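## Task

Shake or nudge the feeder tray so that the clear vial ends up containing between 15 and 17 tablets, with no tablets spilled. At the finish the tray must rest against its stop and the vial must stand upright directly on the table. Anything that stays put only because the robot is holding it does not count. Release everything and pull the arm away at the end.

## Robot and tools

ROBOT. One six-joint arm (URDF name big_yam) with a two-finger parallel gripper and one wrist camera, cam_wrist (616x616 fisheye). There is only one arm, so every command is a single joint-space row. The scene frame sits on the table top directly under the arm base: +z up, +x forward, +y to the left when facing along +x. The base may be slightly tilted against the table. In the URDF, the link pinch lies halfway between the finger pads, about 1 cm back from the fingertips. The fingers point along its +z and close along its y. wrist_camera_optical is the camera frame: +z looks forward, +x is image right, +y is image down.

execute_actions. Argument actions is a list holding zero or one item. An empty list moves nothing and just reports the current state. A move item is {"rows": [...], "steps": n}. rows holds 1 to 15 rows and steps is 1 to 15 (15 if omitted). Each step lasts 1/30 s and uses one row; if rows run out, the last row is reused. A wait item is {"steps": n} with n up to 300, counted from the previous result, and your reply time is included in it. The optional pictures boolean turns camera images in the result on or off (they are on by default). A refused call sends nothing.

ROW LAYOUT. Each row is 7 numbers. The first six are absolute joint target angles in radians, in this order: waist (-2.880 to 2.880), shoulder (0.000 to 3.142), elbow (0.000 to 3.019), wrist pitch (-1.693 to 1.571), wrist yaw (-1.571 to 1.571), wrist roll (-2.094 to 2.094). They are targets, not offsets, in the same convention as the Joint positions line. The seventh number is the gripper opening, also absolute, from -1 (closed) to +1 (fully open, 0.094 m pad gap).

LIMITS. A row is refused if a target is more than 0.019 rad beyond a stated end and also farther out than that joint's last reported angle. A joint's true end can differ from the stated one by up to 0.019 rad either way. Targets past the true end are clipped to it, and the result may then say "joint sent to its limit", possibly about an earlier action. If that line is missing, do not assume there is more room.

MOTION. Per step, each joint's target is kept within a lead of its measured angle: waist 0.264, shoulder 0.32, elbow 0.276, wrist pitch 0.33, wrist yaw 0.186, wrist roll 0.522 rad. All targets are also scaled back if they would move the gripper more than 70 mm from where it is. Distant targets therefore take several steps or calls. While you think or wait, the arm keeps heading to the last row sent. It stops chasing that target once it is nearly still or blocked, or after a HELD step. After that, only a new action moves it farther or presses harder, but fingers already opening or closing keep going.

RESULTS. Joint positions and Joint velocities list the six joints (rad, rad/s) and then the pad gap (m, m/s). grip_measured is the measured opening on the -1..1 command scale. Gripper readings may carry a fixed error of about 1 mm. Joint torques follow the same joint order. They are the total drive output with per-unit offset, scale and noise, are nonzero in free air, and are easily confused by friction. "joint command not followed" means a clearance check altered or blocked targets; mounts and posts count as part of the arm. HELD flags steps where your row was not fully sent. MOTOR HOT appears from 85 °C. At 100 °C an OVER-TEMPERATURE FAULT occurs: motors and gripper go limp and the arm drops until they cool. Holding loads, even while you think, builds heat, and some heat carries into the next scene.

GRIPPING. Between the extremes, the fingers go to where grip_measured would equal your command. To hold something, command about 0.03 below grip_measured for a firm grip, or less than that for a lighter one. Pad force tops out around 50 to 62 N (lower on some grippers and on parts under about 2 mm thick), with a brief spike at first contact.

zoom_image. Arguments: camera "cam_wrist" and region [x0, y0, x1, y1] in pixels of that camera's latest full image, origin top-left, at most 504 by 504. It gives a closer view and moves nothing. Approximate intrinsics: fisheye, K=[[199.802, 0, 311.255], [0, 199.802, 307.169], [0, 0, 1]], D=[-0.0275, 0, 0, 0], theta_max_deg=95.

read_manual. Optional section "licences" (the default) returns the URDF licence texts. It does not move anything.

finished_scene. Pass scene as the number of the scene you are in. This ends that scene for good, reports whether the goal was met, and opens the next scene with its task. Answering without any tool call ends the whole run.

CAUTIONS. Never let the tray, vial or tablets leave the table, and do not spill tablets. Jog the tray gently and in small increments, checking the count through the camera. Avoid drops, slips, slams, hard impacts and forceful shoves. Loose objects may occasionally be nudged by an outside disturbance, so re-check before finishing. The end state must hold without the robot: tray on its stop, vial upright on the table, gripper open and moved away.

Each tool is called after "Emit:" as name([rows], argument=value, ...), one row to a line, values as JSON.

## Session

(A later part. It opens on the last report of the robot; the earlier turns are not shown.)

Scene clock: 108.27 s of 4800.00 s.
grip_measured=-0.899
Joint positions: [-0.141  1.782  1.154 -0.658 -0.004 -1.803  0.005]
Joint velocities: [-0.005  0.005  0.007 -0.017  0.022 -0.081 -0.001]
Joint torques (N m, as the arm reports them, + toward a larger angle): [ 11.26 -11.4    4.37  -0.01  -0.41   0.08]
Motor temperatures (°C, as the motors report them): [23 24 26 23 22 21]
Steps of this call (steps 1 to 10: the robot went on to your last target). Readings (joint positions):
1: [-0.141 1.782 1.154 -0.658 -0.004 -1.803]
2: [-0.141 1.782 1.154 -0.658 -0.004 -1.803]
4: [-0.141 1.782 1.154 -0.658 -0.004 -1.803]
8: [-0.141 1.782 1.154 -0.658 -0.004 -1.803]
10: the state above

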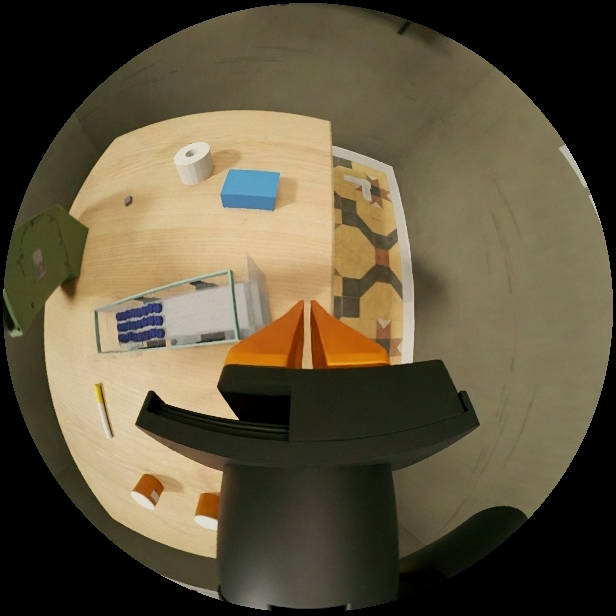

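Emit:
execute_actions([
  {"rows":[[-0.15,1.79,1.149,-0.665,0,-1.8,-0.65],[-0.15,1.79,1.149,-0.665,0,-1.8,-0.56],[-0.15,1.79,1.149,-0.665,0,-1.8,-0.5],[-0.15,1.79,1.149,-0.665,0,-1.8,-0.44],[-0.15,1.79,1.149,-0.665,0,-1.8,-0.38],[-0.15,1.79,1.149,-0.665,0,-1.8,-0.32],[-0.15,1.79,1.149,-0.665,0,-1.8,-0.26],[-0.15,1.79,1.149,-0.665,0,-1.8,-0.2],[-0.15,1.79,1.149,-0.665,0,-1.8,-0.2],[-0.15,1.79,1.149,-0.665,0,-1.8,-0.9]],"steps":15},
], pictures=false)

Emit:
execute_actions([
  {"steps":15},
])

Emit:
zoom_image(camera="cam_wrist", region=[100, 290, 180, 355])

Scene clock: 113.03 s of 4800.00 s.
grip_measured=-0.898
Joint positions: [-0.141  1.782  1.154 -0.658 -0.004 -1.803  0.005]
Joint velocities: [-0.015 -0.005  0.007  0.002 -0.022  0.022 -0.   ]
Joint torques (N m, as the arm reports them, + toward a larger angle): [ 11.15 -11.86   4.36  -0.15  -0.41   0.08]
Motor temperatures (°C, as the motors report them): [24 24 26 23 22 21]
Steps of this call (steps 1 to 15: the robot went on to your last target; steps 16 to 90: nothing new was sent; then 1.27 s passed at rest; steps 91 to 105: all 15 steps of this action). Readings (joint positions):
91: [-0.141 1.782 1.154 -0.658 -0.004 -1.803]
92: [-0.141 1.782 1.154 -0.658 -0.004 -1.803]
94: [-0.141 1.782 1.154 -0.658 -0.004 -1.803]
98: [-0.141 1.781 1.154 -0.656 -0.004 -1.803]
105: the state above

Scene clock: 113.53 s of 4800.00 s.
grip_measured=-0.899
Joint positions: [-0.141  1.782  1.154 -0.658 -0.004 -1.803  0.005]
Joint velocities: [0.005 0.005 0.007 0.007 0.051 0.022 0.   ]
Joint torques (N m, as the arm reports them, + toward a larger angle): [ 11.16 -11.55   4.34  -0.09  -0.4    0.08]
Motor temperatures (°C, as the motors report them): [24 24 26 23 22 21]
Steps of this call (steps 1 to 15: the robot went on to your last target). Readings (joint positions):
1: [-0.141 1.782 1.154 -0.658 -0.004 -1.803]
2: [-0.141 1.782 1.154 -0.658 -0.004 -1.803]
4: [-0.141 1.782 1.154 -0.658 -0.004 -1.803]
8: [-0.141 1.782 1.154 -0.658 -0.004 -1.803]
15: the state above
The arm was judged still, so your last target was given up. Only a new action makes it travel on or press farther. Fingers that are still opening or closing keep moving.

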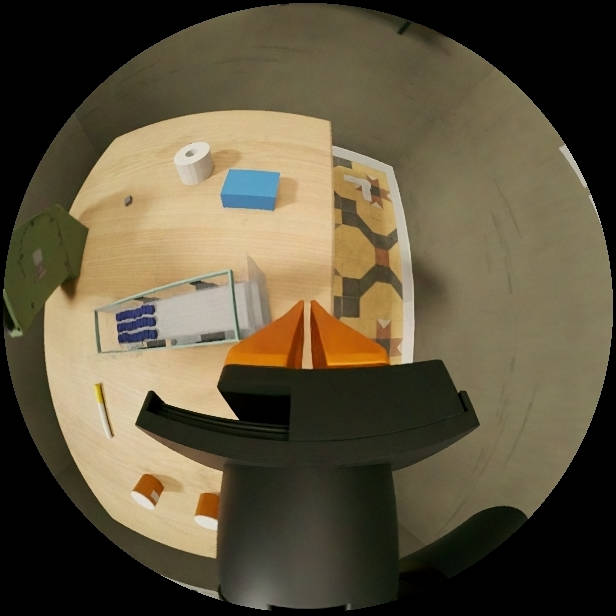

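Region (100, 290, 180, 355) of cam_wrist's 616x616 image, scaled by 6.300, with more detail than that image has; it fills the top 410 rows of this view, and the rest is white.

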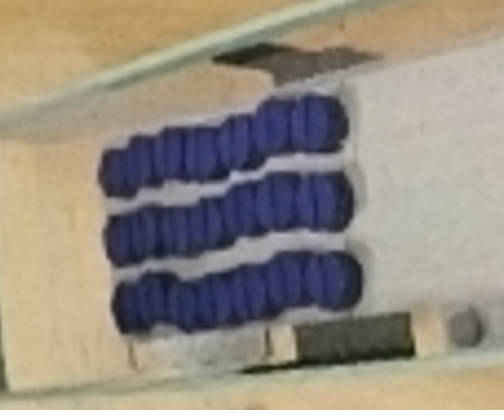

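Retreat and verify from above.

Emit:
execute_actions([
  {"rows":[[-0.14,1.77,1.16,-0.66,0,-1.8,-0.9],[-0.14,1.75,1.17,-0.665,0,-1.8,-0.9],[-0.14,1.73,1.17,-0.68,0,-1.8,-0.9],[-0.14,1.7,1.17,-0.7,0,-1.78,-0.9],[-0.14,1.67,1.17,-0.73,0,-1.76,-0.9],[-0.15,1.64,1.16,-0.77,0,-1.74,-0.9],[-0.16,1.61,1.14,-0.81,0,-1.72,-0.9],[-0.17,1.58,1.12,-0.85,0,-1.7,-0.9],[-0.18,1.55,1.09,-0.89,0,-1.68,-0.9],[-0.19,1.52,1.06,-0.93,0,-1.66,-0.9],[-0.2,1.49,1.03,-0.97,0,-1.64,-0.9],[-0.21,1.46,1.0,-1.01,0,-1.62,-0.9],[-0.22,1.44,0.98,-1.04,0,-1.6,-0.9],[-0.23,1.42,0.96,-1.07,0,-1.6,-0.9],[-0.24,1.41,0.95,-1.09,0,-1.6,-0.9]],"steps":15},
], pictures=false)

Emit:
execute_actions([
  {"steps":20},
])

Emit:
zoom_image(camera="cam_wrist", region=[230, 200, 430, 330])

Scene clock: 119.97 s of 4800.00 s.
grip_measured=-0.899
Joint positions: [-0.193  1.399  1.    -1.028 -0.004 -1.66   0.005]
Joint velocities: [-0.415 -0.757 -0.642 -0.93  -0.007  0.3   -0.001]
Joint torques (N m, as the arm reports them, + toward a larger angle): [ 6.18 -3.78  4.39  0.33 -0.39  0.17]
Motor temperatures (°C, as the motors report them): [24 24 26 23 22 21]
Steps of this call (steps 1 to 90: nothing new was sent; then 2.93 s passed at rest; steps 91 to 105: all 15 steps of this action). Readings (joint positions):
91: [-0.141 1.781 1.154 -0.658 -0.004 -1.803]
92: [-0.141 1.779 1.154 -0.658 -0.004 -1.803]
94: [-0.141 1.768 1.154 -0.670 -0.004 -1.801]
98: [-0.142 1.679 1.148 -0.771 -0.004 -1.766]
105: the state above

Scene clock: 120.63 s of 4800.00 s.
grip_measured=-0.899
Joint positions: [-0.233  1.398  0.958 -1.084 -0.003 -1.614  0.005]
Joint velocities: [-0.015  0.005  0.012 -0.002 -0.037  0.007 -0.   ]
Joint torques (N m, as the arm reports them, + toward a larger angle): [ 6.84 -7.94  4.31 -0.52 -0.43  0.14]
Motor temperatures (°C, as the motors report them): [24 24 26 23 22 21]
Steps of this call (steps 1 to 20: the robot went on to your last target). Readings (joint positions):
1: [-0.207 1.379 0.982 -1.054 -0.004 -1.651]
2: [-0.219 1.370 0.969 -1.071 -0.004 -1.644]
4: [-0.232 1.373 0.959 -1.083 -0.003 -1.634]
8: [-0.233 1.395 0.958 -1.084 -0.003 -1.622]
20: the state above

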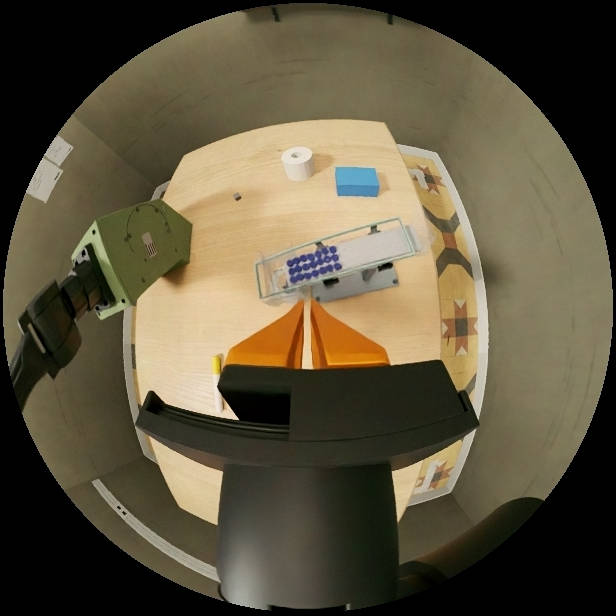

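Region (230, 200, 430, 330) of cam_wrist's 616x616 image, scaled by 2.520, with more detail than that image has; it fills the top 328 rows of this view, and the rest is white.

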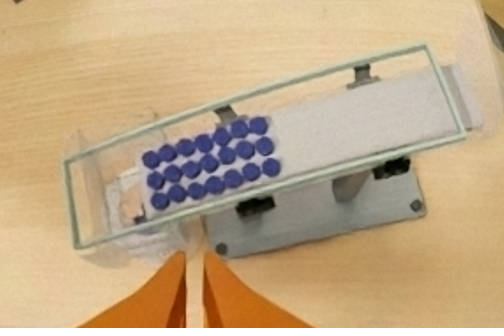

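Emit:
finished_scene(scene=2)

The scene is finished: the task was done.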